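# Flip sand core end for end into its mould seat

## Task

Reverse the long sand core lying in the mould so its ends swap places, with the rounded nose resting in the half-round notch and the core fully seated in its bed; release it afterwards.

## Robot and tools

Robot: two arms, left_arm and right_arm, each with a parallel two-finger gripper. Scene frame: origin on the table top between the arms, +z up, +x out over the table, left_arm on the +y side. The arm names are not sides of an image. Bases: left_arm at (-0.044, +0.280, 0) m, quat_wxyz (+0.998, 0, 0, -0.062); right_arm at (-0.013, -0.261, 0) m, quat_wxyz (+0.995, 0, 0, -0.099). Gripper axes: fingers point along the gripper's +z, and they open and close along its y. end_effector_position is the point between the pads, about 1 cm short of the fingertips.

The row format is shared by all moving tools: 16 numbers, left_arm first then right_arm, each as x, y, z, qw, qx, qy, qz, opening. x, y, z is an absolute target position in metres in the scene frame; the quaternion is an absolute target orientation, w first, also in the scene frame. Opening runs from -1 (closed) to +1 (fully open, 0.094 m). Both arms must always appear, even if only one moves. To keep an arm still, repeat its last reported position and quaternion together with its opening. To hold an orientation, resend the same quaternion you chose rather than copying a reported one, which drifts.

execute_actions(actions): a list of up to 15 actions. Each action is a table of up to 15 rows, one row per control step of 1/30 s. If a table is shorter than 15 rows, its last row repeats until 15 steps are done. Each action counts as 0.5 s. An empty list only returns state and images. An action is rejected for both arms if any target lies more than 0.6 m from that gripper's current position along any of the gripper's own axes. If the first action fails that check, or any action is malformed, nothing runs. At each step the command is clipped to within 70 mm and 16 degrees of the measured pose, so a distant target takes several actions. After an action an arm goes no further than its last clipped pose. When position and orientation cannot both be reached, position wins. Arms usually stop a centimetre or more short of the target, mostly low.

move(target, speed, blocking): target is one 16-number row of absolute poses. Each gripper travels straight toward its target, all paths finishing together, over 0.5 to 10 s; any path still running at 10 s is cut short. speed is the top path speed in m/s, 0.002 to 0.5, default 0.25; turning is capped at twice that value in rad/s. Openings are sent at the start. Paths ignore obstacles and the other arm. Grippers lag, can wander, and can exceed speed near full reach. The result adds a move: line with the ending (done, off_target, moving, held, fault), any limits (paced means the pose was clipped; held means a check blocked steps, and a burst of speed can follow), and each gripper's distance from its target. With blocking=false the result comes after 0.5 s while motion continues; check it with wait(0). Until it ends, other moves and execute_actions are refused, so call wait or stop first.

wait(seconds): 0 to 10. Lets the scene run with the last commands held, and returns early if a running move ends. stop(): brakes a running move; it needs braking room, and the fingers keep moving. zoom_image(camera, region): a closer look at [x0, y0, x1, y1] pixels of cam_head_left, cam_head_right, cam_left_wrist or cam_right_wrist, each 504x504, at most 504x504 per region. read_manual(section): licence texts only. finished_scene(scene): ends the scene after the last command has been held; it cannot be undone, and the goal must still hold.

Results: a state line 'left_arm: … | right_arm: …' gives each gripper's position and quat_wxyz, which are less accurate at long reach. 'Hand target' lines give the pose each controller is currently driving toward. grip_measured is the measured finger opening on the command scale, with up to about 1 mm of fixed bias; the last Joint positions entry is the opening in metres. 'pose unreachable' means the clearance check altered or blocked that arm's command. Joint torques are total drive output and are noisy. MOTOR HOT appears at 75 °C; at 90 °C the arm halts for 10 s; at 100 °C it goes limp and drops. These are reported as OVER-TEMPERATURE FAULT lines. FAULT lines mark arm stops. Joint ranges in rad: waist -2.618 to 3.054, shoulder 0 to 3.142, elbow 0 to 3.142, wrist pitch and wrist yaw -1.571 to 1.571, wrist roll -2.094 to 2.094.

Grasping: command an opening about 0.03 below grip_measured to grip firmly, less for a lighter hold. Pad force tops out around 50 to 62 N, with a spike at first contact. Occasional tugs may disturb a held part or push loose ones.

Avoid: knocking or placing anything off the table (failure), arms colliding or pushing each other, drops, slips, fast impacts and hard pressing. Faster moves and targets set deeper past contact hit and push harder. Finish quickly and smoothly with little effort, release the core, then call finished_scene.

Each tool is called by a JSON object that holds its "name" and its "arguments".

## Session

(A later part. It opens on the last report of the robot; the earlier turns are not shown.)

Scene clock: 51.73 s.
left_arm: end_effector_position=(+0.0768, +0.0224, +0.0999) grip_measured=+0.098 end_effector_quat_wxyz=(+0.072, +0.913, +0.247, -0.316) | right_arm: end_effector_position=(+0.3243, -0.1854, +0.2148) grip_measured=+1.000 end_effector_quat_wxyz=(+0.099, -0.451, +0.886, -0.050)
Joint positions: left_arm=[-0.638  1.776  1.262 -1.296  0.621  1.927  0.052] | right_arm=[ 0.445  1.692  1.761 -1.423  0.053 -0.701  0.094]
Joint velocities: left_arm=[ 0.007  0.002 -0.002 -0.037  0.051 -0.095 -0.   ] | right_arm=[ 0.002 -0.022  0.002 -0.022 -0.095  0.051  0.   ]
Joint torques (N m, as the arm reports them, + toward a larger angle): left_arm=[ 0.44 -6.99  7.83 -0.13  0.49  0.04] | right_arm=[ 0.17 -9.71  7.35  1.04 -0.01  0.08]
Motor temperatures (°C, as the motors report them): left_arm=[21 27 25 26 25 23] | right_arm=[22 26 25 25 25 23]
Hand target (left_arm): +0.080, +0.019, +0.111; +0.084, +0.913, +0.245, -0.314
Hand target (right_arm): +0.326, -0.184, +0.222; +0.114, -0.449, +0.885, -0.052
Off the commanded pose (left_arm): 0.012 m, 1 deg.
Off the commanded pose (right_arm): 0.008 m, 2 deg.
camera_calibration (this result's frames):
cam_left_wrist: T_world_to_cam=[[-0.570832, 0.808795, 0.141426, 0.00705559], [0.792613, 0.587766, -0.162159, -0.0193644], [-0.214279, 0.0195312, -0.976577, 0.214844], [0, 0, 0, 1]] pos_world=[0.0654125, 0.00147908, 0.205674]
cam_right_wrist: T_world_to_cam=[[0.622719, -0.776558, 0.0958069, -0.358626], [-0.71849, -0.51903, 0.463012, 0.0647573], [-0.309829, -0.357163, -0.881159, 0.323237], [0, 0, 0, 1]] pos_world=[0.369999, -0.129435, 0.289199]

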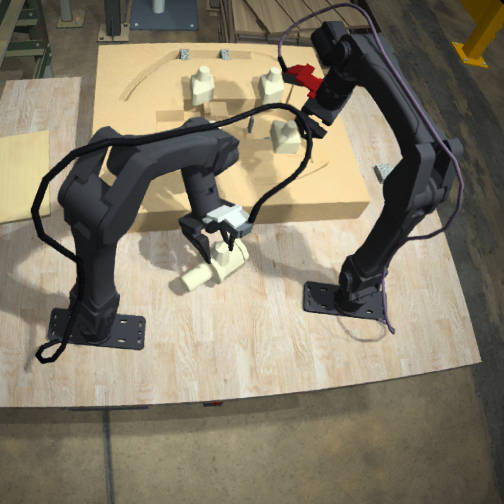

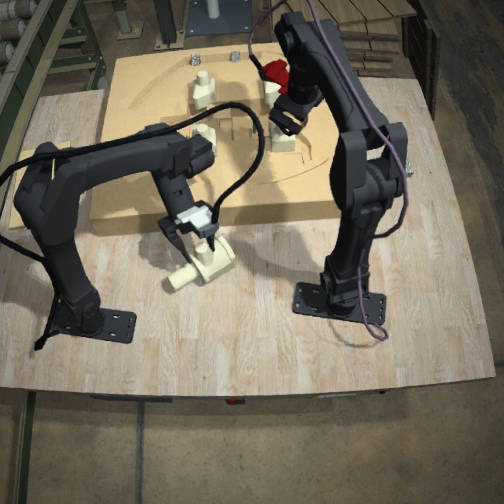

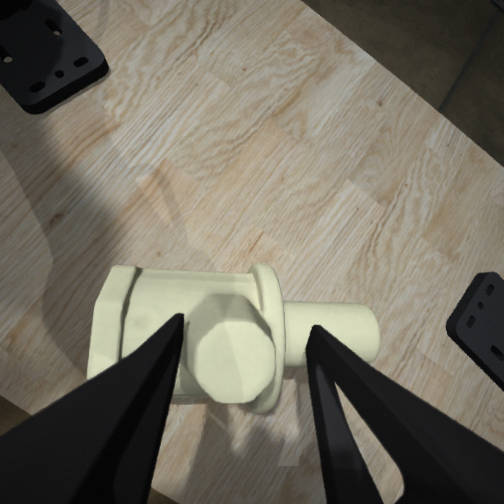

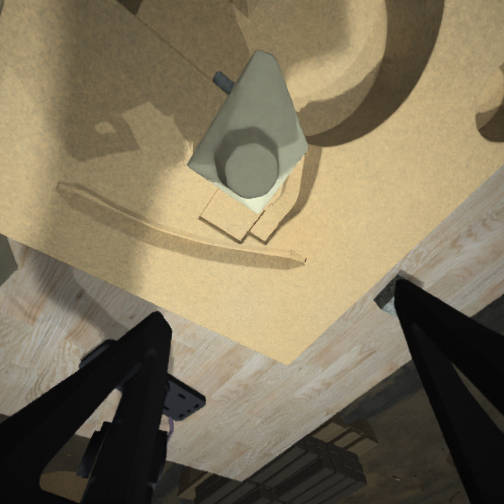

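{"name": "execute_actions", "arguments": {"actions": [[[0.081,0.018,0.101, 0.0843,0.9133,0.2447,-0.3145, 0.1, 0.326,-0.184,0.222, 0.114,-0.449,0.885,-0.052, 1]],[[0.081,0.018,0.101, 0.0843,0.9133,0.2447,-0.3145, 0.1, 0.326,-0.184,0.222, 0.114,-0.449,0.885,-0.052, 1]]]}}

Scene clock: 53.00 s.
left_arm: end_effector_position=(+0.0781, +0.0212, +0.0995) grip_measured=+0.098 end_effector_quat_wxyz=(+0.076, +0.914, +0.246, -0.313) | right_arm: end_effector_position=(+0.3243, -0.1854, +0.2148) grip_measured=+1.000 end_effector_quat_wxyz=(+0.099, -0.451, +0.886, -0.050)
Joint positions: left_arm=[-0.638  1.776  1.262 -1.287  0.621  1.927  0.052] | right_arm=[ 0.445  1.692  1.761 -1.423  0.053 -0.701  0.094]
Joint velocities: left_arm=[ 0.002  0.007 -0.002 -0.051 -0.022  0.007 -0.001] | right_arm=[ 0.017 -0.012  0.017 -0.022 -0.007  0.007  0.   ]
Joint torques (N m, as the arm reports them, + toward a larger angle): left_arm=[ 0.35 -5.96  6.14  0.09  0.49  0.02] | right_arm=[ 0.12 -9.75  7.41  1.04 -0.01  0.07]
Motor temperatures (°C, as the motors report them): left_arm=[21 27 25 26 25 23] | right_arm=[22 26 25 25 25 23]
Hand target (left_arm): +0.081, +0.018, +0.101; +0.084, +0.913, +0.245, -0.314
Hand target (right_arm): +0.326, -0.184, +0.222; +0.114, -0.449, +0.885, -0.052
Off the commanded pose (left_arm): 0.005 m, 1 deg.
Off the commanded pose (right_arm): 0.008 m, 2 deg.
camera_calibration (this result's frames):
cam_left_wrist: T_world_to_cam=[[-0.571666, 0.809591, 0.13327, 0.00968258], [0.793593, 0.586831, -0.160745, -0.0199251], [-0.208344, 0.0138697, -0.977957, 0.214523], [0, 0, 0, 1]] pos_world=[0.0660422, 0.000878374, 0.205301]
cam_right_wrist: T_world_to_cam=[[0.622719, -0.776558, 0.0958069, -0.358626], [-0.71849, -0.51903, 0.463012, 0.0647573], [-0.309829, -0.357163, -0.881159, 0.323237], [0, 0, 0, 1]] pos_world=[0.369999, -0.129435, 0.289199]

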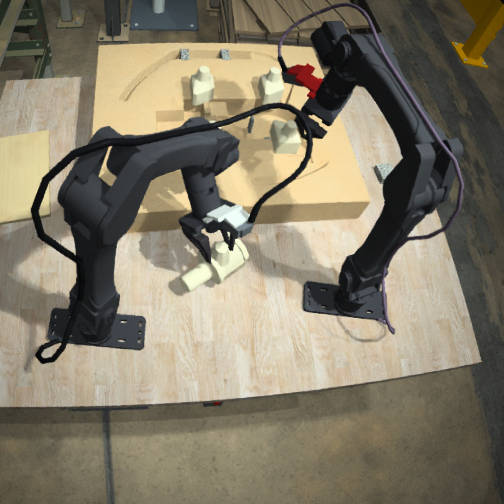

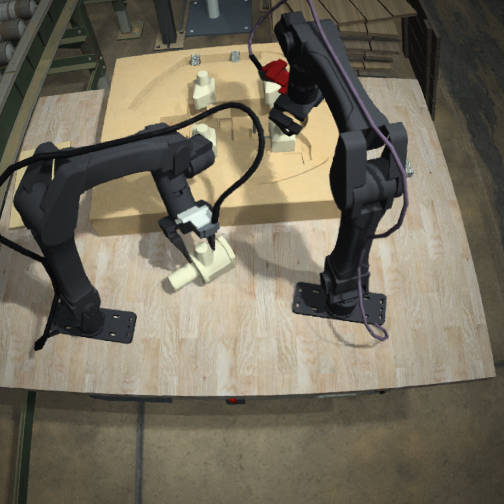

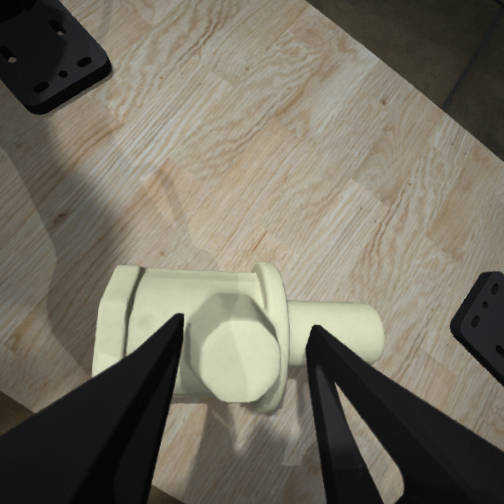

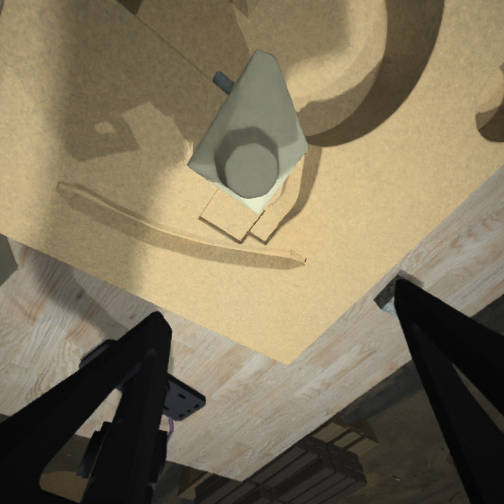

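{"name": "execute_actions", "arguments": {"actions": [[[0.081,0.018,0.096, 0.0843,0.9133,0.2447,-0.3145, 0.0, 0.326,-0.184,0.222, 0.114,-0.449,0.885,-0.052, 1]],[[0.081,0.018,0.096, 0.0843,0.9133,0.2447,-0.3145, -0.1, 0.326,-0.184,0.222, 0.114,-0.449,0.885,-0.052, 1],[0.081,0.018,0.096, 0.0843,0.9133,0.2447,-0.3145, -0.13, 0.326,-0.184,0.222, 0.114,-0.449,0.885,-0.052, 1],[0.081,0.018,0.096, 0.0843,0.9133,0.2447,-0.3145, -0.16, 0.326,-0.184,0.222, 0.114,-0.449,0.885,-0.052, 1],[0.081,0.018,0.096, 0.0843,0.9133,0.2447,-0.3145, -0.18, 0.326,-0.184,0.222, 0.114,-0.449,0.885,-0.052, 1],[0.081,0.018,0.096, 0.0843,0.9133,0.2447,-0.3145, -0.20, 0.326,-0.184,0.222, 0.114,-0.449,0.885,-0.052, 1],[0.081,0.018,0.096, 0.0843,0.9133,0.2447,-0.3145, -0.22, 0.326,-0.184,0.222, 0.114,-0.449,0.885,-0.052, 1],[0.081,0.018,0.096, 0.0843,0.9133,0.2447,-0.3145, -0.24, 0.326,-0.184,0.222, 0.114,-0.449,0.885,-0.052, 1],[0.081,0.018,0.096, 0.0843,0.9133,0.2447,-0.3145, -0.26, 0.326,-0.184,0.222, 0.114,-0.449,0.885,-0.052, 1],[0.081,0.018,0.096, 0.0843,0.9133,0.2447,-0.3145, -0.28, 0.326,-0.184,0.222, 0.114,-0.449,0.885,-0.052, 1],[0.081,0.018,0.096, 0.0843,0.9133,0.2447,-0.3145, -0.30, 0.326,-0.184,0.222, 0.114,-0.449,0.885,-0.052, 1],[0.081,0.018,0.096, 0.0843,0.9133,0.2447,-0.3145, -0.32, 0.326,-0.184,0.222, 0.114,-0.449,0.885,-0.052, 1],[0.081,0.018,0.096, 0.0843,0.9133,0.2447,-0.3145, -0.34, 0.326,-0.184,0.222, 0.114,-0.449,0.885,-0.052, 1],[0.081,0.018,0.096, 0.0843,0.9133,0.2447,-0.3145, -0.36, 0.326,-0.184,0.222, 0.114,-0.449,0.885,-0.052, 1]],[[0.081,0.018,0.096, 0.0843,0.9133,0.2447,-0.3145, -0.36, 0.326,-0.184,0.222, 0.114,-0.449,0.885,-0.052, 1]]]}}

Scene clock: 55.07 s.
left_arm: end_effector_position=(+0.0820, +0.0173, +0.0984) grip_measured=-0.274 end_effector_quat_wxyz=(+0.087, +0.916, +0.242, -0.307) | right_arm: end_effector_position=(+0.3243, -0.1854, +0.2148) grip_measured=+1.000 end_effector_quat_wxyz=(+0.099, -0.451, +0.886, -0.050)
Joint positions: left_arm=[-0.638  1.776  1.262 -1.261  0.621  1.928  0.034] | right_arm=[ 0.445  1.692  1.761 -1.423  0.053 -0.701  0.094]
Joint velocities: left_arm=[-0.002  0.007  0.002  0.022 -0.022 -0.066  0.001] | right_arm=[-0.007 -0.007  0.007 -0.037  0.007 -0.007  0.   ]
Joint torques (N m, as the arm reports them, + toward a larger angle): left_arm=[ 0.4  -5.66  4.76  0.1   0.48  0.02] | right_arm=[ 0.02 -9.5   7.3   1.05  0.02  0.08]
Motor temperatures (°C, as the motors report them): left_arm=[21 27 25 26 25 23] | right_arm=[22 26 25 25 25 23]
Hand target (left_arm): +0.081, +0.018, +0.096; +0.084, +0.913, +0.245, -0.314
Hand target (right_arm): +0.326, -0.184, +0.222; +0.114, -0.449, +0.885, -0.052
Off the commanded pose (left_arm): 0.003 m, 1 deg.
Off the commanded pose (right_arm): 0.008 m, 2 deg.
camera_calibration (this result's frames):
cam_left_wrist: T_world_to_cam=[[-0.573532, 0.812112, 0.107402, 0.017829], [0.796789, 0.583484, -0.157076, -0.0214897], [-0.19023, -0.00451158, -0.981729, 0.213483], [0, 0, 0, 1]] pos_world=[0.0679592, -0.000977102, 0.204292]
cam_right_wrist: T_world_to_cam=[[0.622719, -0.776558, 0.0958069, -0.358626], [-0.71849, -0.51903, 0.463012, 0.0647573], [-0.309829, -0.357163, -0.881159, 0.323237], [0, 0, 0, 1]] pos_world=[0.369999, -0.129435, 0.289199]

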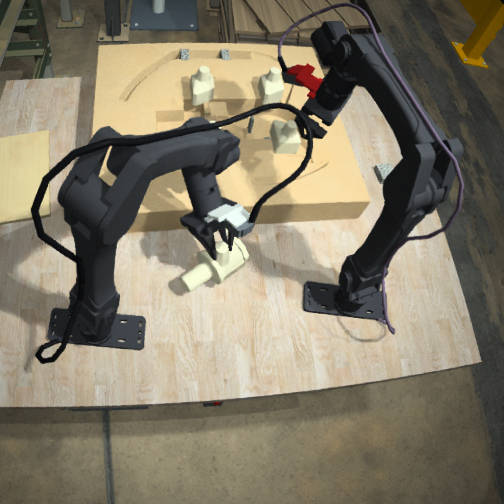

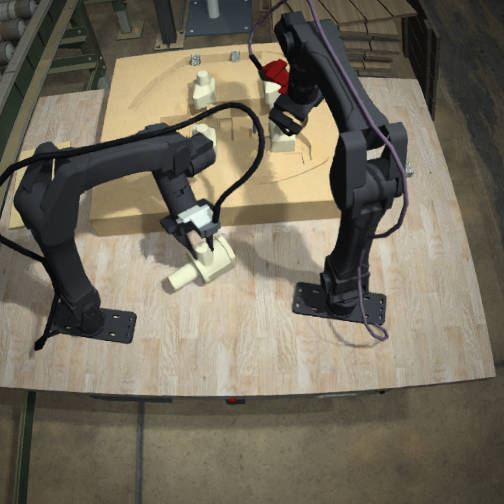

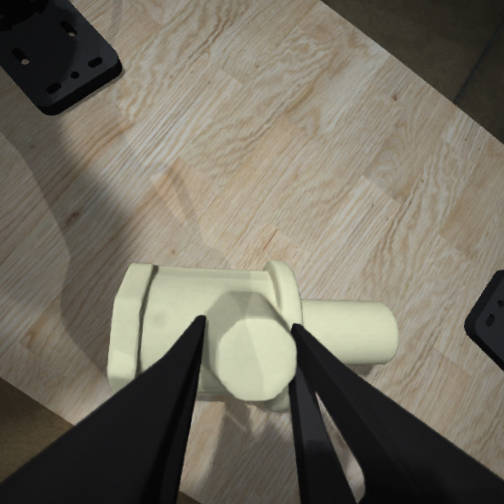

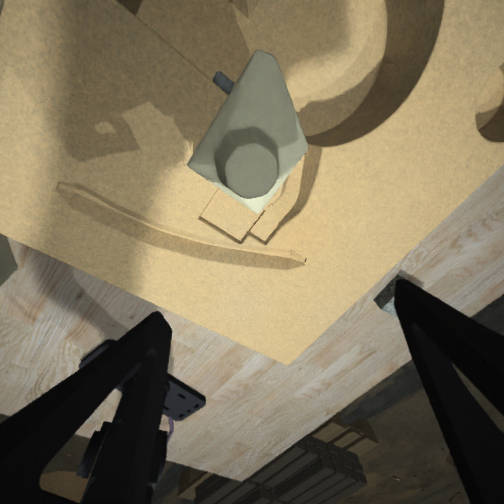

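{"name": "execute_actions", "arguments": {"actions": [[[0.078,0.016,0.110, 0.0875,0.909,0.2436,-0.3265, -0.36, 0.326,-0.184,0.222, 0.114,-0.449,0.885,-0.052, 1]],[[0.075,0.014,0.124, 0.0907,0.9047,0.2424,-0.3383, -0.36, 0.326,-0.184,0.222, 0.114,-0.449,0.885,-0.052, 1]],[[0.072,0.012,0.138, 0.0938,0.9002,0.2412,-0.3501, -0.36, 0.326,-0.184,0.222, 0.114,-0.449,0.885,-0.052, 1]],[[0.069,0.010,0.152, 0.0970,0.8956,0.2400,-0.3618, -0.36, 0.326,-0.184,0.222, 0.114,-0.449,0.885,-0.052, 1]],[[0.069,0.010,0.158, 0.0970,0.8956,0.2400,-0.3618, -0.36, 0.326,-0.184,0.222, 0.114,-0.449,0.885,-0.052, 1]]]}}

Scene clock: 58.03 s.
left_arm: end_effector_position=(+0.0770, +0.0191, +0.1288) grip_measured=-0.274 end_effector_quat_wxyz=(+0.071, +0.912, +0.240, -0.326) | right_arm: end_effector_position=(+0.3243, -0.1854, +0.2148) grip_measured=+1.000 end_effector_quat_wxyz=(+0.099, -0.451, +0.886, -0.050)
Joint positions: left_arm=[-0.638  1.78   1.373 -1.425  0.636  1.952  0.034] | right_arm=[ 0.445  1.692  1.761 -1.423  0.053 -0.701  0.094]
Joint velocities: left_arm=[ 0.002  0.012 -0.017 -0.066  0.007  0.11  -0.001] | right_arm=[ 0.022  0.002  0.022 -0.051  0.022  0.007  0.   ]
Joint torques (N m, as the arm reports them, + toward a larger angle): left_arm=[ 0.47 -7.66  9.49 -0.5   1.5   0.04] | right_arm=[ 0.19 -9.64  7.3   1.08  0.04  0.04]
Motor temperatures (°C, as the motors report them): left_arm=[21 27 26 26 25 23] | right_arm=[22 26 25 25 25 23]
Hand target (left_arm): +0.069, +0.011, +0.157; +0.099, +0.896, +0.241, -0.359
Hand target (right_arm): +0.326, -0.184, +0.222; +0.114, -0.449, +0.885, -0.052
Off the commanded pose (left_arm): 0.032 m, 5 deg.
Off the commanded pose (right_arm): 0.008 m, 2 deg.
camera_calibration (this result's frames):
cam_left_wrist: T_world_to_cam=[[-0.555042, 0.818983, 0.145586, 0.00381051], [0.79836, 0.573633, -0.183211, -0.0103677], [-0.23356, 0.01454, -0.972234, 0.244103], [0, 0, 0, 1]] pos_world=[0.0674047, -0.000722748, 0.23487]
cam_right_wrist: T_world_to_cam=[[0.622719, -0.776558, 0.0958069, -0.358626], [-0.71849, -0.51903, 0.463012, 0.0647573], [-0.309829, -0.357163, -0.881159, 0.323237], [0, 0, 0, 1]] pos_world=[0.369999, -0.129435, 0.289199]

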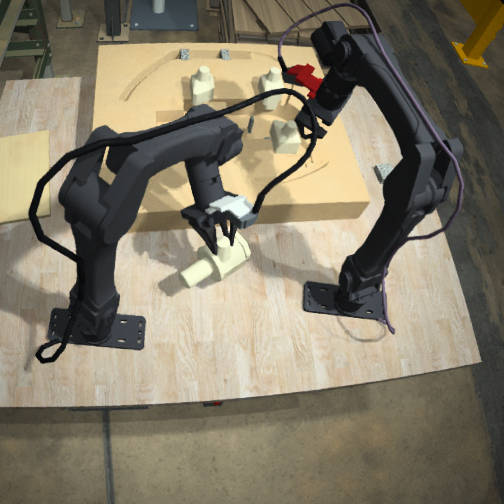

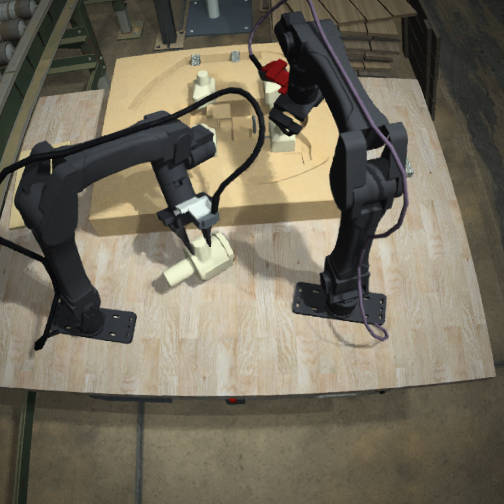

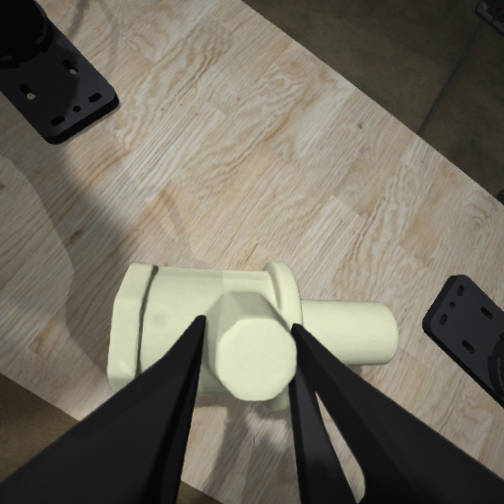

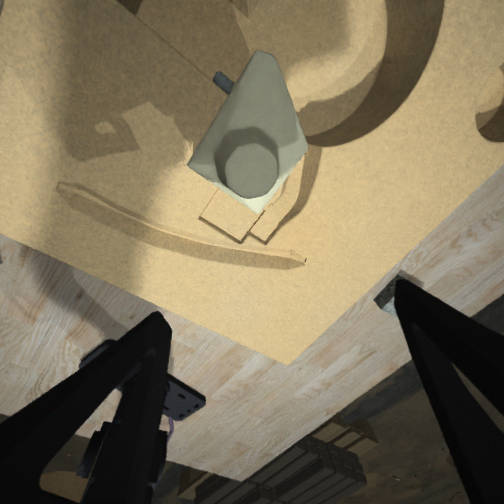

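{"name": "move", "arguments": {"target": [0.082,0.008,0.28, 0.3228,0.4964,0.7792,-0.2056, -0.36, 0.326,-0.184,0.222, 0.114,-0.449,0.885,-0.052, 1], "speed": 0.22}}

Scene clock: 63.80 s.
left_arm: end_effector_position=(+0.0689, +0.0333, +0.2331) grip_measured=-0.275 end_effector_quat_wxyz=(+0.237, +0.519, +0.806, -0.155) | right_arm: end_effector_position=(+0.3243, -0.1854, +0.2148) grip_measured=+1.000 end_effector_quat_wxyz=(+0.099, -0.451, +0.886, -0.050)
Joint positions: left_arm=[-1.015  1.1    1.215 -1.112  0.008  0.003  0.034] | right_arm=[ 0.445  1.692  1.761 -1.423  0.053 -0.701  0.094]
Joint velocities: left_arm=[-0.017  0.007  0.007 -0.051 -0.022 -0.11  -0.   ] | right_arm=[ 0.002 -0.007  0.007 -0.037 -0.022  0.007  0.   ]
Joint torques (N m, as the arm reports them, + toward a larger angle): left_arm=[-0.91 -4.6  12.01  1.95 -0.12 -0.07] | right_arm=[ 0.17 -9.6   7.18  1.06  0.04  0.06]
Motor temperatures (°C, as the motors report them): left_arm=[21 27 26 26 25 23] | right_arm=[22 26 25 25 25 23]
Hand target (left_arm): +0.076, +0.017, +0.283; +0.317, +0.502, +0.779, -0.204
Hand target (right_arm): +0.326, -0.184, +0.222; +0.114, -0.449, +0.885, -0.052
Off the commanded pose (left_arm): 0.055 m, 12 deg.
Off the commanded pose (right_arm): 0.008 m, 2 deg.
move: off_target (left_arm)
camera_calibration (this result's frames):
cam_left_wrist: T_world_to_cam=[[-0.858257, -0.500415, 0.113927, 0.044651], [-0.510055, 0.856297, -0.0812393, 0.0640777], [-0.0569018, -0.127833, -0.990162, 0.340157], [0, 0, 0, 1]] pos_world=[0.0903608, 0.0109579, 0.33693]
cam_right_wrist: T_world_to_cam=[[0.622719, -0.776558, 0.0958069, -0.358626], [-0.71849, -0.51903, 0.463012, 0.0647573], [-0.309829, -0.357163, -0.881159, 0.323237], [0, 0, 0, 1]] pos_world=[0.369999, -0.129435, 0.289199]

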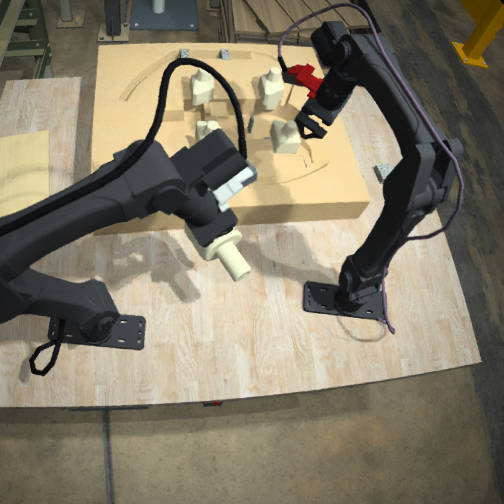

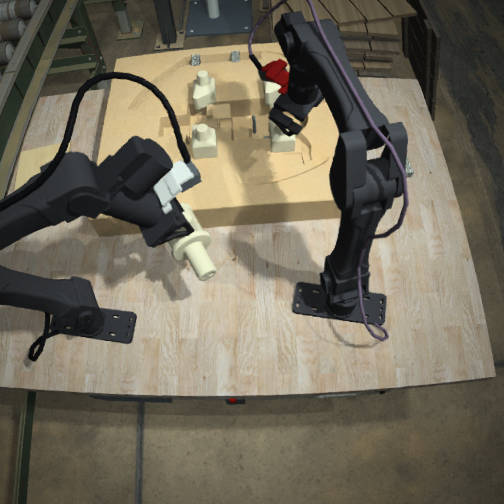

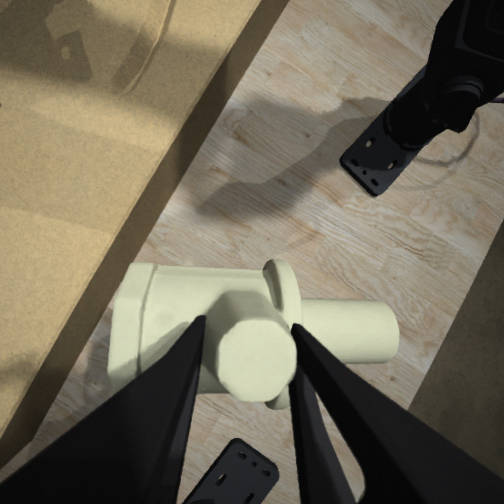

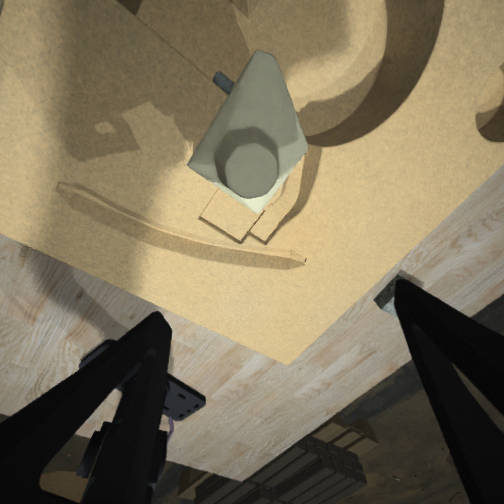

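{"name": "move", "arguments": {"target": [0.47,0.20,0.32, 0.39,0.0241,0.9205,-0.0102, -0.36, 0.326,-0.184,0.222, 0.114,-0.449,0.885,-0.052, 1], "speed": 0.15}}

Scene clock: 68.57 s.
left_arm: end_effector_position=(+0.4474, +0.1977, +0.2591) grip_measured=-0.275 end_effector_quat_wxyz=(+0.297, +0.041, +0.954, +0.003) | right_arm: end_effector_position=(+0.3243, -0.1854, +0.2148) grip_measured=+1.000 end_effector_quat_wxyz=(+0.099, -0.451, +0.886, -0.050)
Joint positions: left_arm=[-0.078  2.001  2.191 -1.165 -0.095 -0.086  0.034] | right_arm=[ 0.445  1.692  1.761 -1.423  0.053 -0.701  0.094]
Joint velocities: left_arm=[-0.007 -0.002 -0.002  0.022 -0.051 -0.051  0.   ] | right_arm=[ 0.002 -0.012 -0.007  0.007  0.007 -0.022  0.   ]
Joint torques (N m, as the arm reports them, + toward a larger angle): left_arm=[  0.43 -11.83  11.92   1.99  -0.34  -0.05] | right_arm=[ 0.17 -9.69  7.24  1.03  0.04  0.06]
Motor temperatures (°C, as the motors report them): left_arm=[21 27 27 27 25 23] | right_arm=[22 26 25 25 25 23]
Hand target (left_arm): +0.462, +0.201, +0.323; +0.395, +0.027, +0.918, -0.002
Hand target (right_arm): +0.326, -0.184, +0.222; +0.114, -0.449, +0.885, -0.052
Off the commanded pose (left_arm): 0.065 m, 12 deg.
Off the commanded pose (right_arm): 0.008 m, 2 deg.
move: off_target (left_arm)
camera_calibration (this result's frames):
cam_left_wrist: T_world_to_cam=[[0.0223493, -0.996338, 0.0825343, 0.161008], [-0.993068, -0.0316531, -0.113199, 0.518328], [0.115397, -0.0794323, -0.990138, 0.32182], [0, 0, 0, 1]] pos_world=[0.473999, 0.202388, 0.364032]
cam_right_wrist: T_world_to_cam=[[0.622719, -0.776558, 0.0958069, -0.358626], [-0.71849, -0.51903, 0.463012, 0.0647573], [-0.309829, -0.357163, -0.881159, 0.323237], [0, 0, 0, 1]] pos_world=[0.369999, -0.129435, 0.289199]

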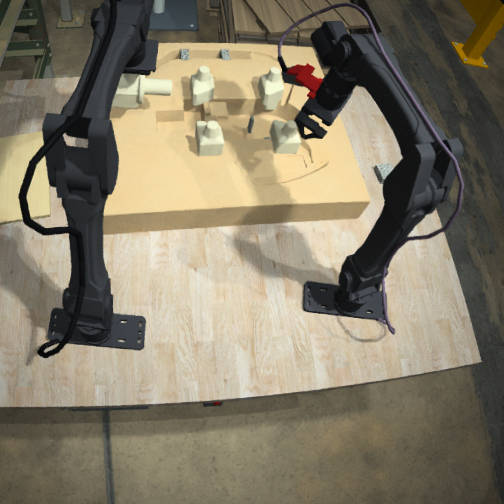

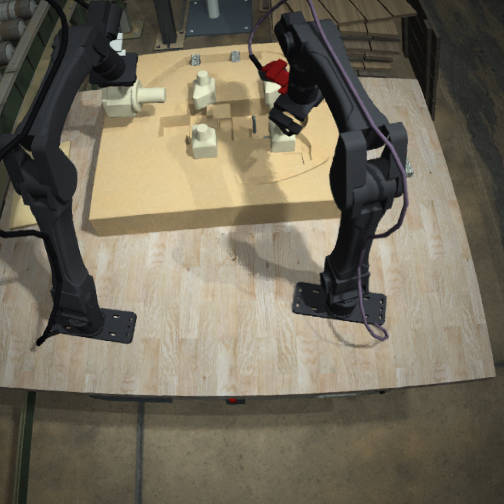

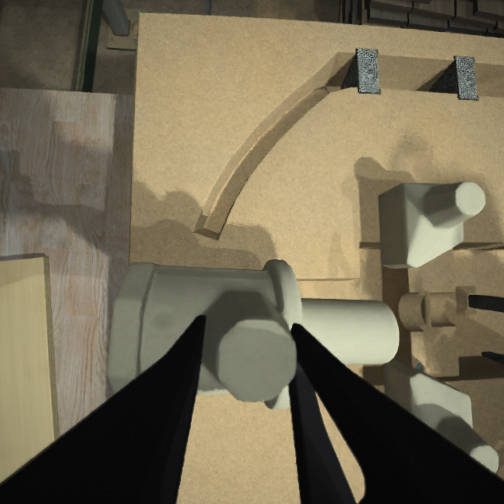

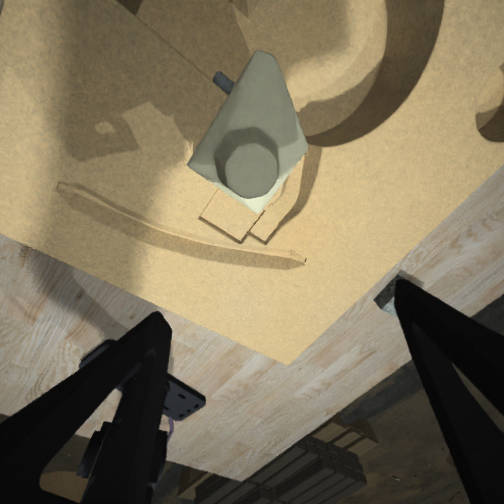

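{"name": "move", "arguments": {"target": [0.472,0.08,0.28, 0.41,0.0,0.9121,0.0, -0.36, 0.326,-0.184,0.222, 0.114,-0.449,0.885,-0.052, 1], "speed": 0.07}}

Scene clock: 71.17 s.
left_arm: end_effector_position=(+0.4412, +0.0864, +0.2171) grip_measured=-0.275 end_effector_quat_wxyz=(+0.308, +0.024, +0.951, +0.022) | right_arm: end_effector_position=(+0.3243, -0.1854, +0.2148) grip_measured=+1.000 end_effector_quat_wxyz=(+0.099, -0.451, +0.886, -0.050)
Joint positions: left_arm=[-0.359  2.09   2.143 -1.064 -0.302 -0.344  0.034] | right_arm=[ 0.445  1.692  1.761 -1.423  0.053 -0.701  0.094]
Joint velocities: left_arm=[-0.017 -0.002  0.007 -0.022 -0.066 -0.037 -0.001] | right_arm=[-0.007 -0.002 -0.012  0.022  0.022 -0.066  0.   ]
Joint torques (N m, as the arm reports them, + toward a larger angle): left_arm=[ -0.28 -12.08  12.45   1.99  -0.78  -0.03] | right_arm=[ 0.13 -9.62  7.34  1.06  0.04  0.03]
Motor temperatures (°C, as the motors report them): left_arm=[21 28 27 28 25 23] | right_arm=[22 26 25 25 25 23]
Hand target (left_arm): +0.462, +0.084, +0.282; +0.406, -0.003, +0.914, -0.001
Hand target (right_arm): +0.326, -0.184, +0.222; +0.114, -0.449, +0.885, -0.052
Off the commanded pose (left_arm): 0.070 m, 13 deg.
Off the commanded pose (right_arm): 0.008 m, 2 deg.
move: off_target (left_arm)
camera_calibration (this result's frames):
cam_left_wrist: T_world_to_cam=[[0.0642915, -0.99628, 0.05739, 0.0407279], [-0.98771, -0.0717375, -0.138862, 0.510622], [0.142462, -0.0477571, -0.988647, 0.257102], [0, 0, 0, 1]] pos_world=[0.465101, 0.0894856, 0.322752]
cam_right_wrist: T_world_to_cam=[[0.622719, -0.776558, 0.0958069, -0.358626], [-0.71849, -0.51903, 0.463012, 0.0647573], [-0.309829, -0.357163, -0.881159, 0.323237], [0, 0, 0, 1]] pos_world=[0.369999, -0.129435, 0.289199]

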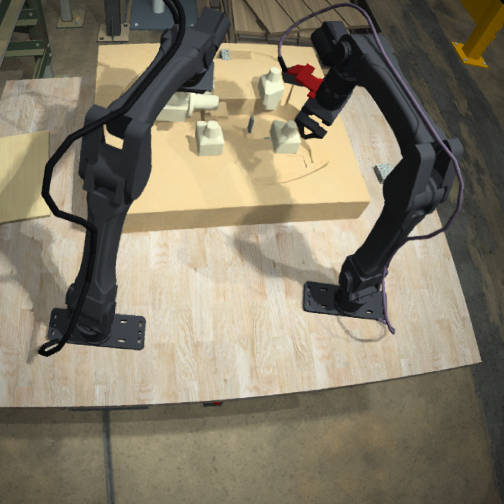

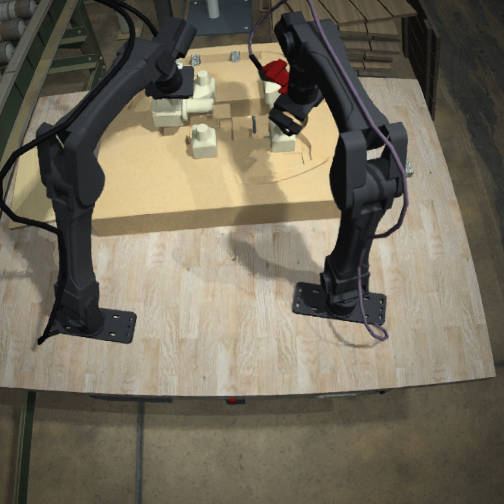

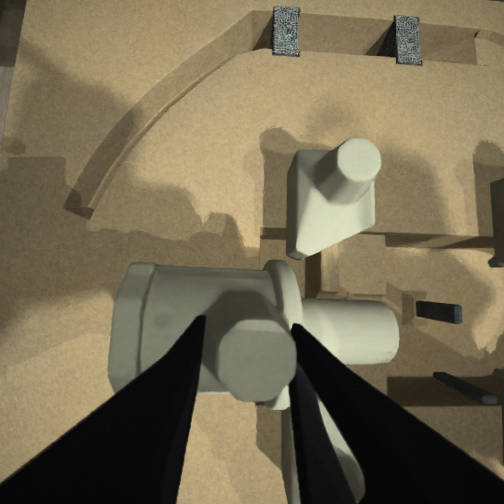

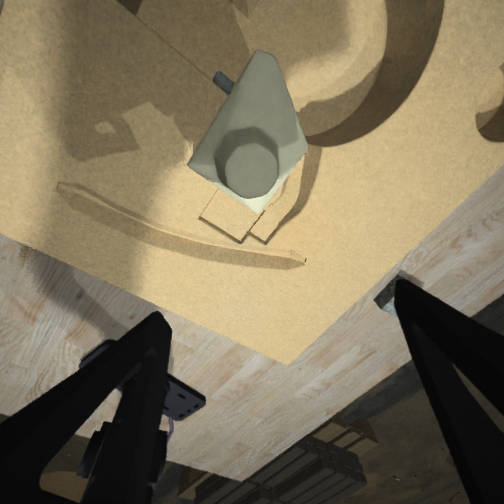

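{"name": "execute_actions", "arguments": {"actions": [[[0.473,0.08,0.275, 0.4099,-0.0107,0.9118,-0.0239, -0.36, 0.326,-0.184,0.222, 0.114,-0.449,0.885,-0.052, 1]],[[0.474,0.08,0.269, 0.4099,-0.0107,0.9118,-0.0239, -0.36, 0.326,-0.184,0.222, 0.114,-0.449,0.885,-0.052, 1]],[[0.475,0.08,0.263, 0.4099,-0.0107,0.9118,-0.0239, -0.36, 0.326,-0.184,0.222, 0.114,-0.449,0.885,-0.052, 1]],[[0.476,0.08,0.258, 0.4099,-0.0107,0.9118,-0.0239, -0.36, 0.326,-0.184,0.222, 0.114,-0.449,0.885,-0.052, 1]],[[0.476,0.08,0.256, 0.4099,-0.0107,0.9118,-0.0239, -0.36, 0.326,-0.184,0.222, 0.114,-0.449,0.885,-0.052, 1]]]}}

Scene clock: 74.13 s.
left_arm: end_effector_position=(+0.4507, +0.0798, +0.1934) grip_measured=-0.275 end_effector_quat_wxyz=(+0.314, +0.016, +0.949, +0.006) | right_arm: end_effector_position=(+0.3243, -0.1854, +0.2148) grip_measured=+1.000 end_effector_quat_wxyz=(+0.099, -0.451, +0.886, -0.050)
Joint positions: left_arm=[-0.355  2.09   2.038 -0.936 -0.28  -0.361  0.034] | right_arm=[ 0.445  1.692  1.761 -1.423  0.053 -0.701  0.094]
Joint velocities: left_arm=[ 0.002 -0.007 -0.012  0.081 -0.007 -0.081 -0.   ] | right_arm=[-0.002  0.002 -0.002  0.037  0.022 -0.007  0.   ]
Joint torques (N m, as the arm reports them, + toward a larger angle): left_arm=[  0.93 -14.41   7.75   2.14  -0.62  -0.05] | right_arm=[ 0.27 -9.6   7.32  1.04  0.05  0.07]
Motor temperatures (°C, as the motors report them): left_arm=[21 29 27 28 25 23] | right_arm=[22 26 25 25 25 23]
Hand target (left_arm): +0.468, +0.083, +0.258; +0.407, -0.012, +0.913, -0.021
Hand target (right_arm): +0.326, -0.184, +0.222; +0.114, -0.449, +0.885, -0.052
Off the commanded pose (left_arm): 0.068 m, 13 deg.
Off the commanded pose (right_arm): 0.008 m, 2 deg.
camera_calibration (this result's frames):
cam_left_wrist: T_world_to_cam=[[0.0689661, -0.993113, 0.0947136, 0.0253041], [-0.985491, -0.0825789, -0.148287, 0.517876], [0.155087, -0.0831126, -0.984398, 0.228338], [0, 0, 0, 1]] pos_world=[0.473205, 0.0868732, 0.299173]
cam_right_wrist: T_world_to_cam=[[0.622719, -0.776558, 0.0958069, -0.358626], [-0.71849, -0.51903, 0.463012, 0.0647573], [-0.309829, -0.357163, -0.881159, 0.323237], [0, 0, 0, 1]] pos_world=[0.369999, -0.129435, 0.289199]

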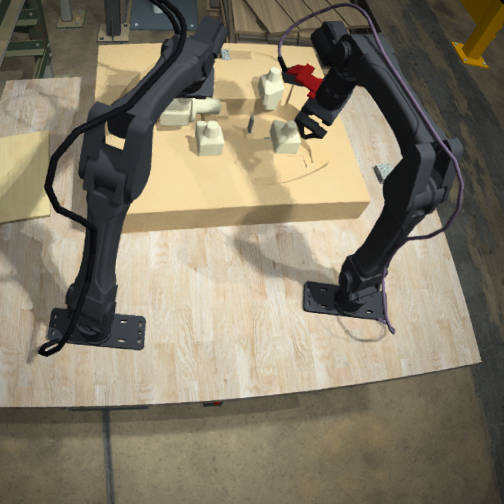

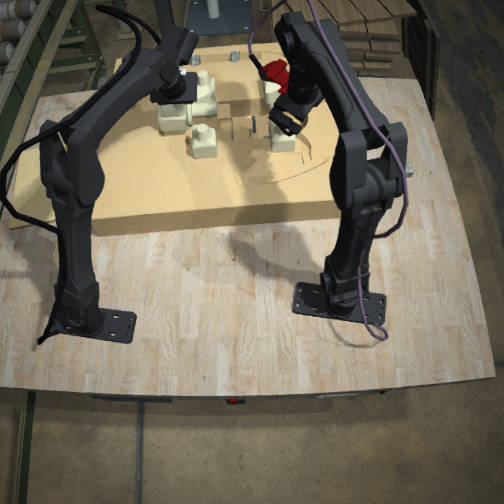

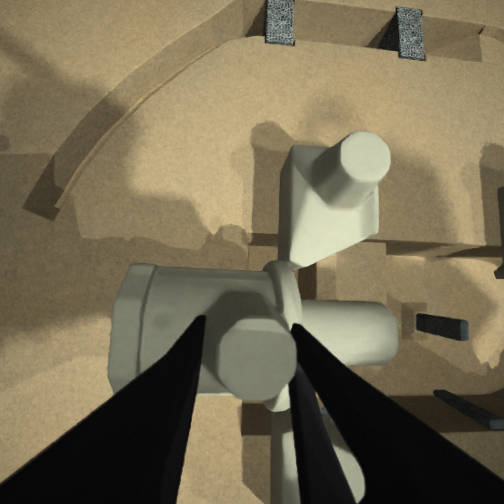

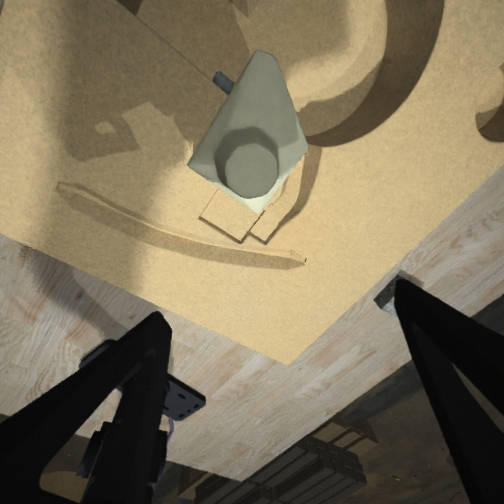

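{"name": "execute_actions", "arguments": {"actions": [[[0.473,0.083,0.256, 0.4099,-0.0107,0.9118,-0.0239, -0.36, 0.326,-0.184,0.222, 0.114,-0.449,0.885,-0.052, 1]],[[0.470,0.086,0.256, 0.4099,-0.0107,0.9118,-0.0239, -0.36, 0.326,-0.184,0.222, 0.114,-0.449,0.885,-0.052, 1]],[[0.468,0.088,0.256, 0.4099,-0.0107,0.9118,-0.0239, -0.36, 0.326,-0.184,0.222, 0.114,-0.449,0.885,-0.052, 1]],[[0.468,0.088,0.256, 0.4099,-0.0107,0.9118,-0.0239, -0.36, 0.326,-0.184,0.222, 0.114,-0.449,0.885,-0.052, 1]]]}}

Scene clock: 76.43 s.
left_arm: end_effector_position=(+0.4438, +0.0878, +0.1885) grip_measured=-0.275 end_effector_quat_wxyz=(+0.313, +0.012, +0.950, +0.006) | right_arm: end_effector_position=(+0.3243, -0.1854, +0.2148) grip_measured=+1.000 end_effector_quat_wxyz=(+0.099, -0.451, +0.886, -0.050)
Joint positions: left_arm=[-0.346  2.043  1.95  -0.896 -0.276 -0.361  0.034] | right_arm=[ 0.445  1.692  1.761 -1.423  0.053 -0.701  0.094]
Joint velocities: left_arm=[-0.007 -0.007 -0.002  0.007 -0.051 -0.081 -0.   ] | right_arm=[-0.017  0.002 -0.002 -0.022  0.081  0.007  0.   ]
Joint torques (N m, as the arm reports them, + toward a larger angle): left_arm=[  0.88 -14.63   8.59   2.07  -0.59   0.05] | right_arm=[ 0.09 -9.68  7.13  1.07  0.01  0.09]
Motor temperatures (°C, as the motors report them): left_arm=[21 30 27 29 25 23] | right_arm=[22 26 25 25 25 23]
Hand target (left_arm): +0.460, +0.091, +0.258; +0.408, -0.012, +0.913, -0.021
Hand target (right_arm): +0.326, -0.184, +0.222; +0.114, -0.449, +0.885, -0.052
Off the commanded pose (left_arm): 0.072 m, 13 deg.
Off the commanded pose (right_arm): 0.008 m, 2 deg.
camera_calibration (this result's frames):
cam_left_wrist: T_world_to_cam=[[0.0758622, -0.992425, 0.0966323, 0.0306576], [-0.985329, -0.0894708, -0.145332, 0.51107], [0.152877, -0.0841894, -0.984653, 0.226402], [0, 0, 0, 1]] pos_world=[0.466635, 0.0952119, 0.294239]
cam_right_wrist: T_world_to_cam=[[0.622719, -0.776558, 0.0958069, -0.358626], [-0.71849, -0.51903, 0.463012, 0.0647573], [-0.309829, -0.357163, -0.881159, 0.323237], [0, 0, 0, 1]] pos_world=[0.369999, -0.129435, 0.289199]

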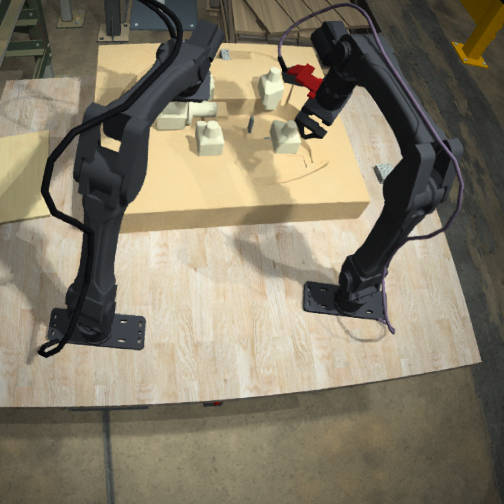

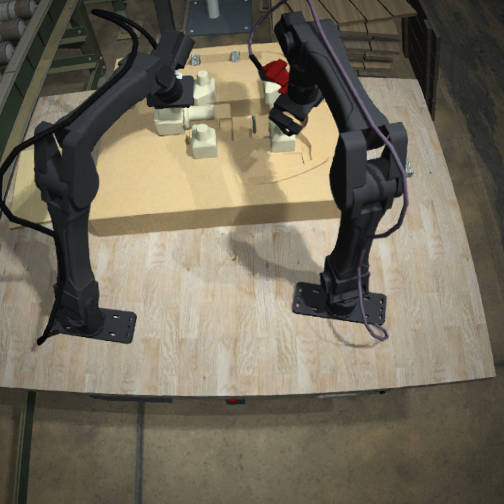

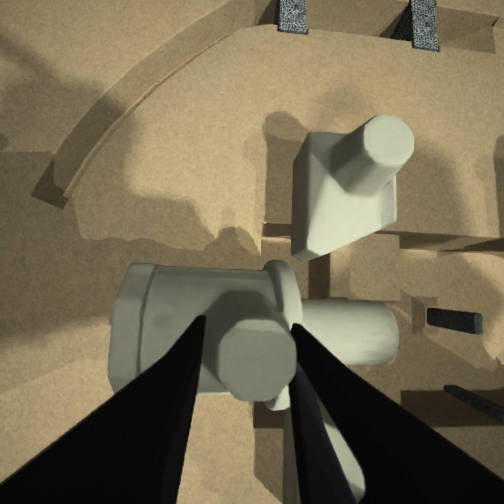

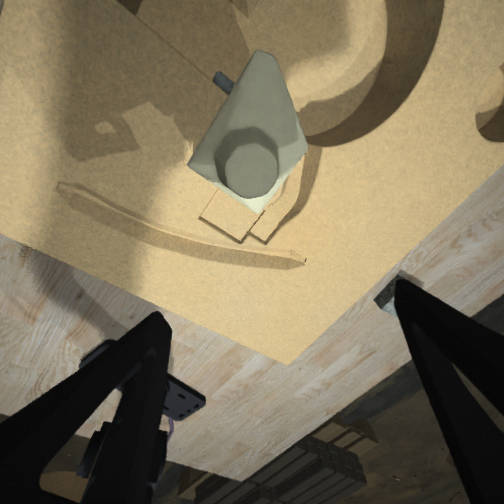

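{"name": "execute_actions", "arguments": {"actions": []}}

Scene clock: 76.93 s.
left_arm: end_effector_position=(+0.4438, +0.0878, +0.1885) grip_measured=-0.275 end_effector_quat_wxyz=(+0.313, +0.012, +0.950, +0.006) | right_arm: end_effector_position=(+0.3243, -0.1854, +0.2148) grip_measured=+1.000 end_effector_quat_wxyz=(+0.099, -0.451, +0.886, -0.050)
Joint positions: left_arm=[-0.346  2.043  1.95  -0.896 -0.276 -0.361  0.034] | right_arm=[ 0.445  1.692  1.761 -1.423  0.053 -0.701  0.094]
Joint velocities: left_arm=[ 0.017  0.017 -0.007 -0.051 -0.051  0.037  0.   ] | right_arm=[ 0.012  0.002 -0.002 -0.007  0.051 -0.022  0.   ]
Joint torques (N m, as the arm reports them, + toward a larger angle): left_arm=[  0.76 -14.73   8.54   2.06  -0.6    0.03] | right_arm=[ 0.27 -9.72  7.2   1.04  0.02  0.06]
Motor temperatures (°C, as the motors report them): left_arm=[21 30 27 29 25 23] | right_arm=[22 26 25 25 25 23]
Hand target (left_arm): +0.460, +0.091, +0.258; +0.408, -0.012, +0.913, -0.021
Hand target (right_arm): +0.326, -0.184, +0.222; +0.114, -0.449, +0.885, -0.052
Off the commanded pose (left_arm): 0.072 m, 13 deg.
Off the commanded pose (right_arm): 0.008 m, 2 deg.
camera_calibration (this result's frames):
cam_left_wrist: T_world_to_cam=[[0.0758622, -0.992425, 0.0966323, 0.0306576], [-0.985329, -0.0894708, -0.145332, 0.51107], [0.152877, -0.0841894, -0.984653, 0.226402], [0, 0, 0, 1]] pos_world=[0.466635, 0.0952119, 0.294239]
cam_right_wrist: T_world_to_cam=[[0.622719, -0.776558, 0.0958069, -0.358626], [-0.71849, -0.51903, 0.463012, 0.0647573], [-0.309829, -0.357163, -0.881159, 0.323237], [0, 0, 0, 1]] pos_world=[0.369999, -0.129435, 0.289199]

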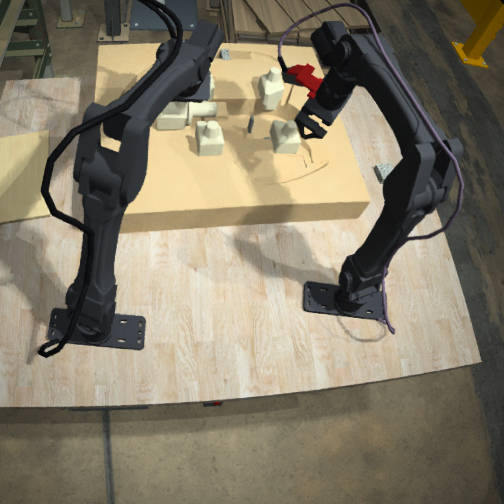

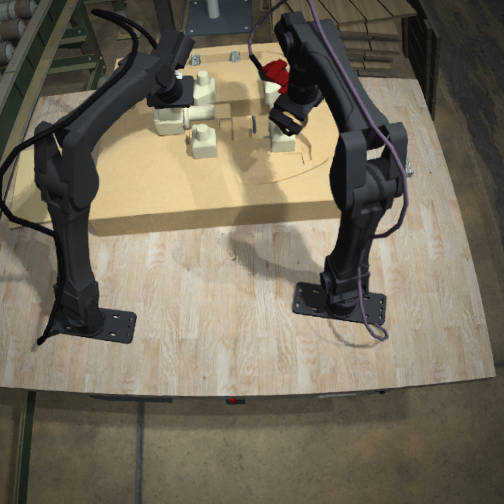

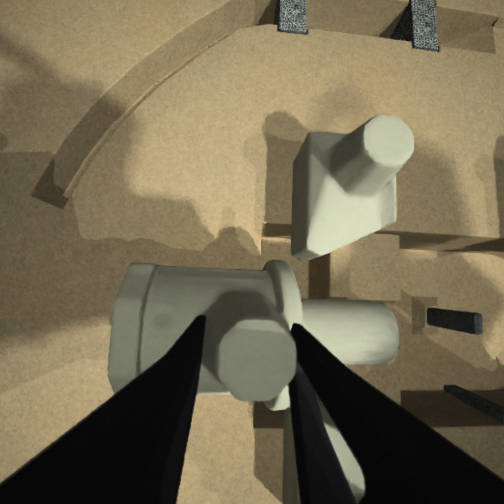

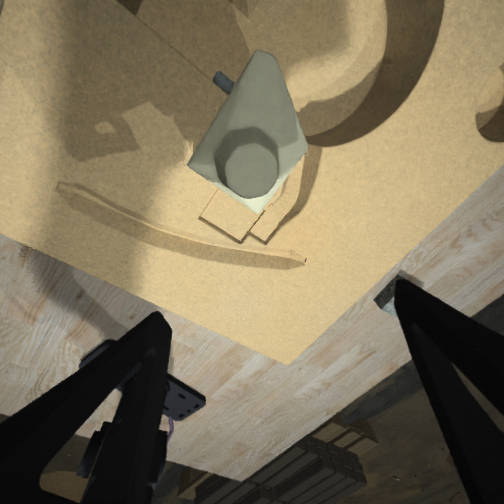

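{"name": "execute_actions", "arguments": {"actions": [[[0.462,0.087,0.250,0.4099,-0.0107,0.9118,-0.0239,-0.36,0.326,-0.184,0.222,0.114,-0.449,0.885,-0.052,1]],[[0.462,0.086,0.244,0.4099,-0.0107,0.9118,-0.0239,-0.36,0.326,-0.184,0.222,0.114,-0.449,0.885,-0.052,1]],[[0.462,0.086,0.238,0.4099,-0.0107,0.9118,-0.0239,-0.36,0.326,-0.184,0.222,0.114,-0.449,0.885,-0.052,1]],[[0.462,0.086,0.232,0.4099,-0.0107,0.9118,-0.0239,-0.36,0.326,-0.184,0.222,0.114,-0.449,0.885,-0.052,1]]]}}

Scene clock: 79.17 s.
left_arm: end_effector_position=(+0.4414, +0.0872, +0.1690) grip_measured=-0.275 end_effector_quat_wxyz=(+0.320, +0.011, +0.947, -0.002) | right_arm: end_effector_position=(+0.3243, -0.1854, +0.2148) grip_measured=+1.000 end_effector_quat_wxyz=(+0.099, -0.451, +0.886, -0.050)
Joint positions: left_arm=[-0.347  2.007  1.81  -0.772 -0.268 -0.363  0.034] | right_arm=[ 0.445  1.692  1.761 -1.423  0.053 -0.701  0.094]
Joint velocities: left_arm=[-0.002 -0.012 -0.012 -0.037  0.066  0.007 -0.   ] | right_arm=[-0.002  0.002  0.002  0.022 -0.066  0.051  0.   ]
Joint torques (N m, as the arm reports them, + toward a larger angle): left_arm=[ -0.1  -14.24   8.39   1.97  -0.74  -0.03] | right_arm=[ 0.3  -9.73  7.16  1.03  0.04  0.07]
Motor temperatures (°C, as the motors report them): left_arm=[21 30 27 29 25 23] | right_arm=[22 26 25 25 25 23]
Hand target (left_arm): +0.456, +0.089, +0.233; +0.407, -0.012, +0.913, -0.023
Hand target (right_arm): +0.326, -0.184, +0.222; +0.114, -0.449, +0.885, -0.052
Off the commanded pose (left_arm): 0.066 m, 12 deg.
Off the commanded pose (right_arm): 0.008 m, 2 deg.
camera_calibration (this result's frames):
cam_left_wrist: T_world_to_cam=[[0.0714269, -0.990868, 0.114358, 0.0309496], [-0.983387, -0.0891376, -0.158129, 0.507067], [0.166878, -0.101164, -0.980774, 0.202162], [0, 0, 0, 1]] pos_world=[0.462696, 0.0963172, 0.274918]
cam_right_wrist: T_world_to_cam=[[0.622719, -0.776558, 0.0958069, -0.358626], [-0.71849, -0.51903, 0.463012, 0.0647573], [-0.309829, -0.357163, -0.881159, 0.323237], [0, 0, 0, 1]] pos_world=[0.369999, -0.129435, 0.289199]

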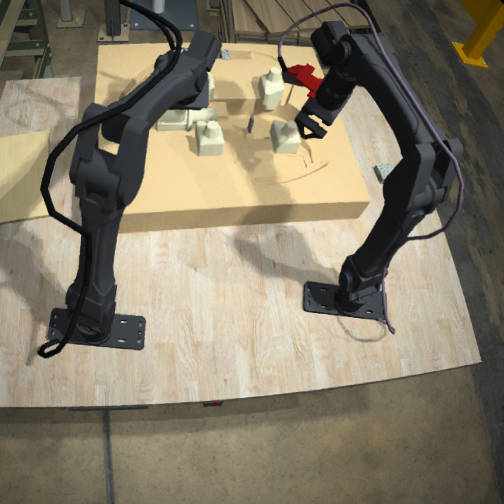

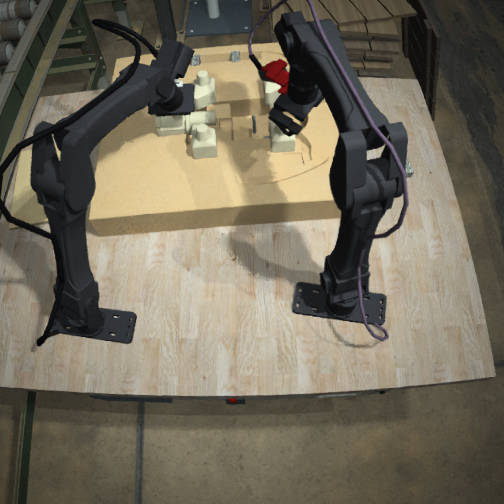

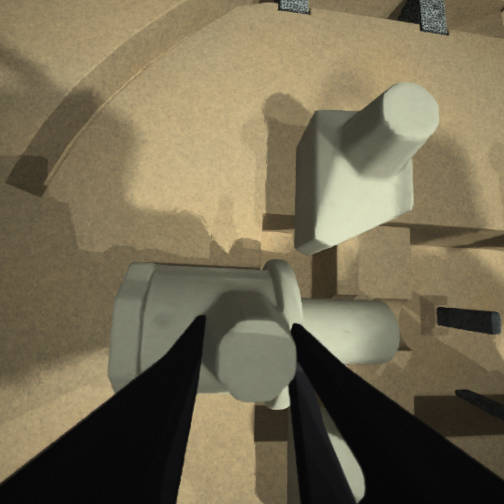

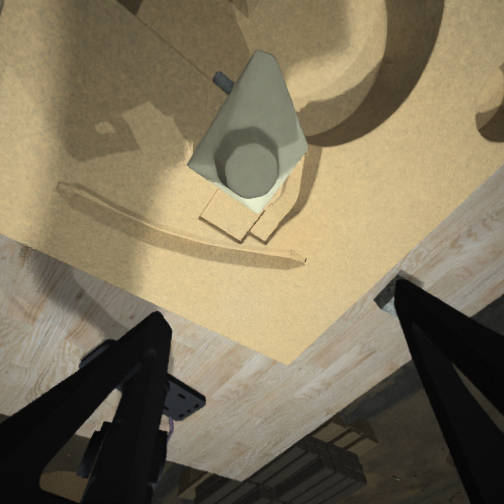

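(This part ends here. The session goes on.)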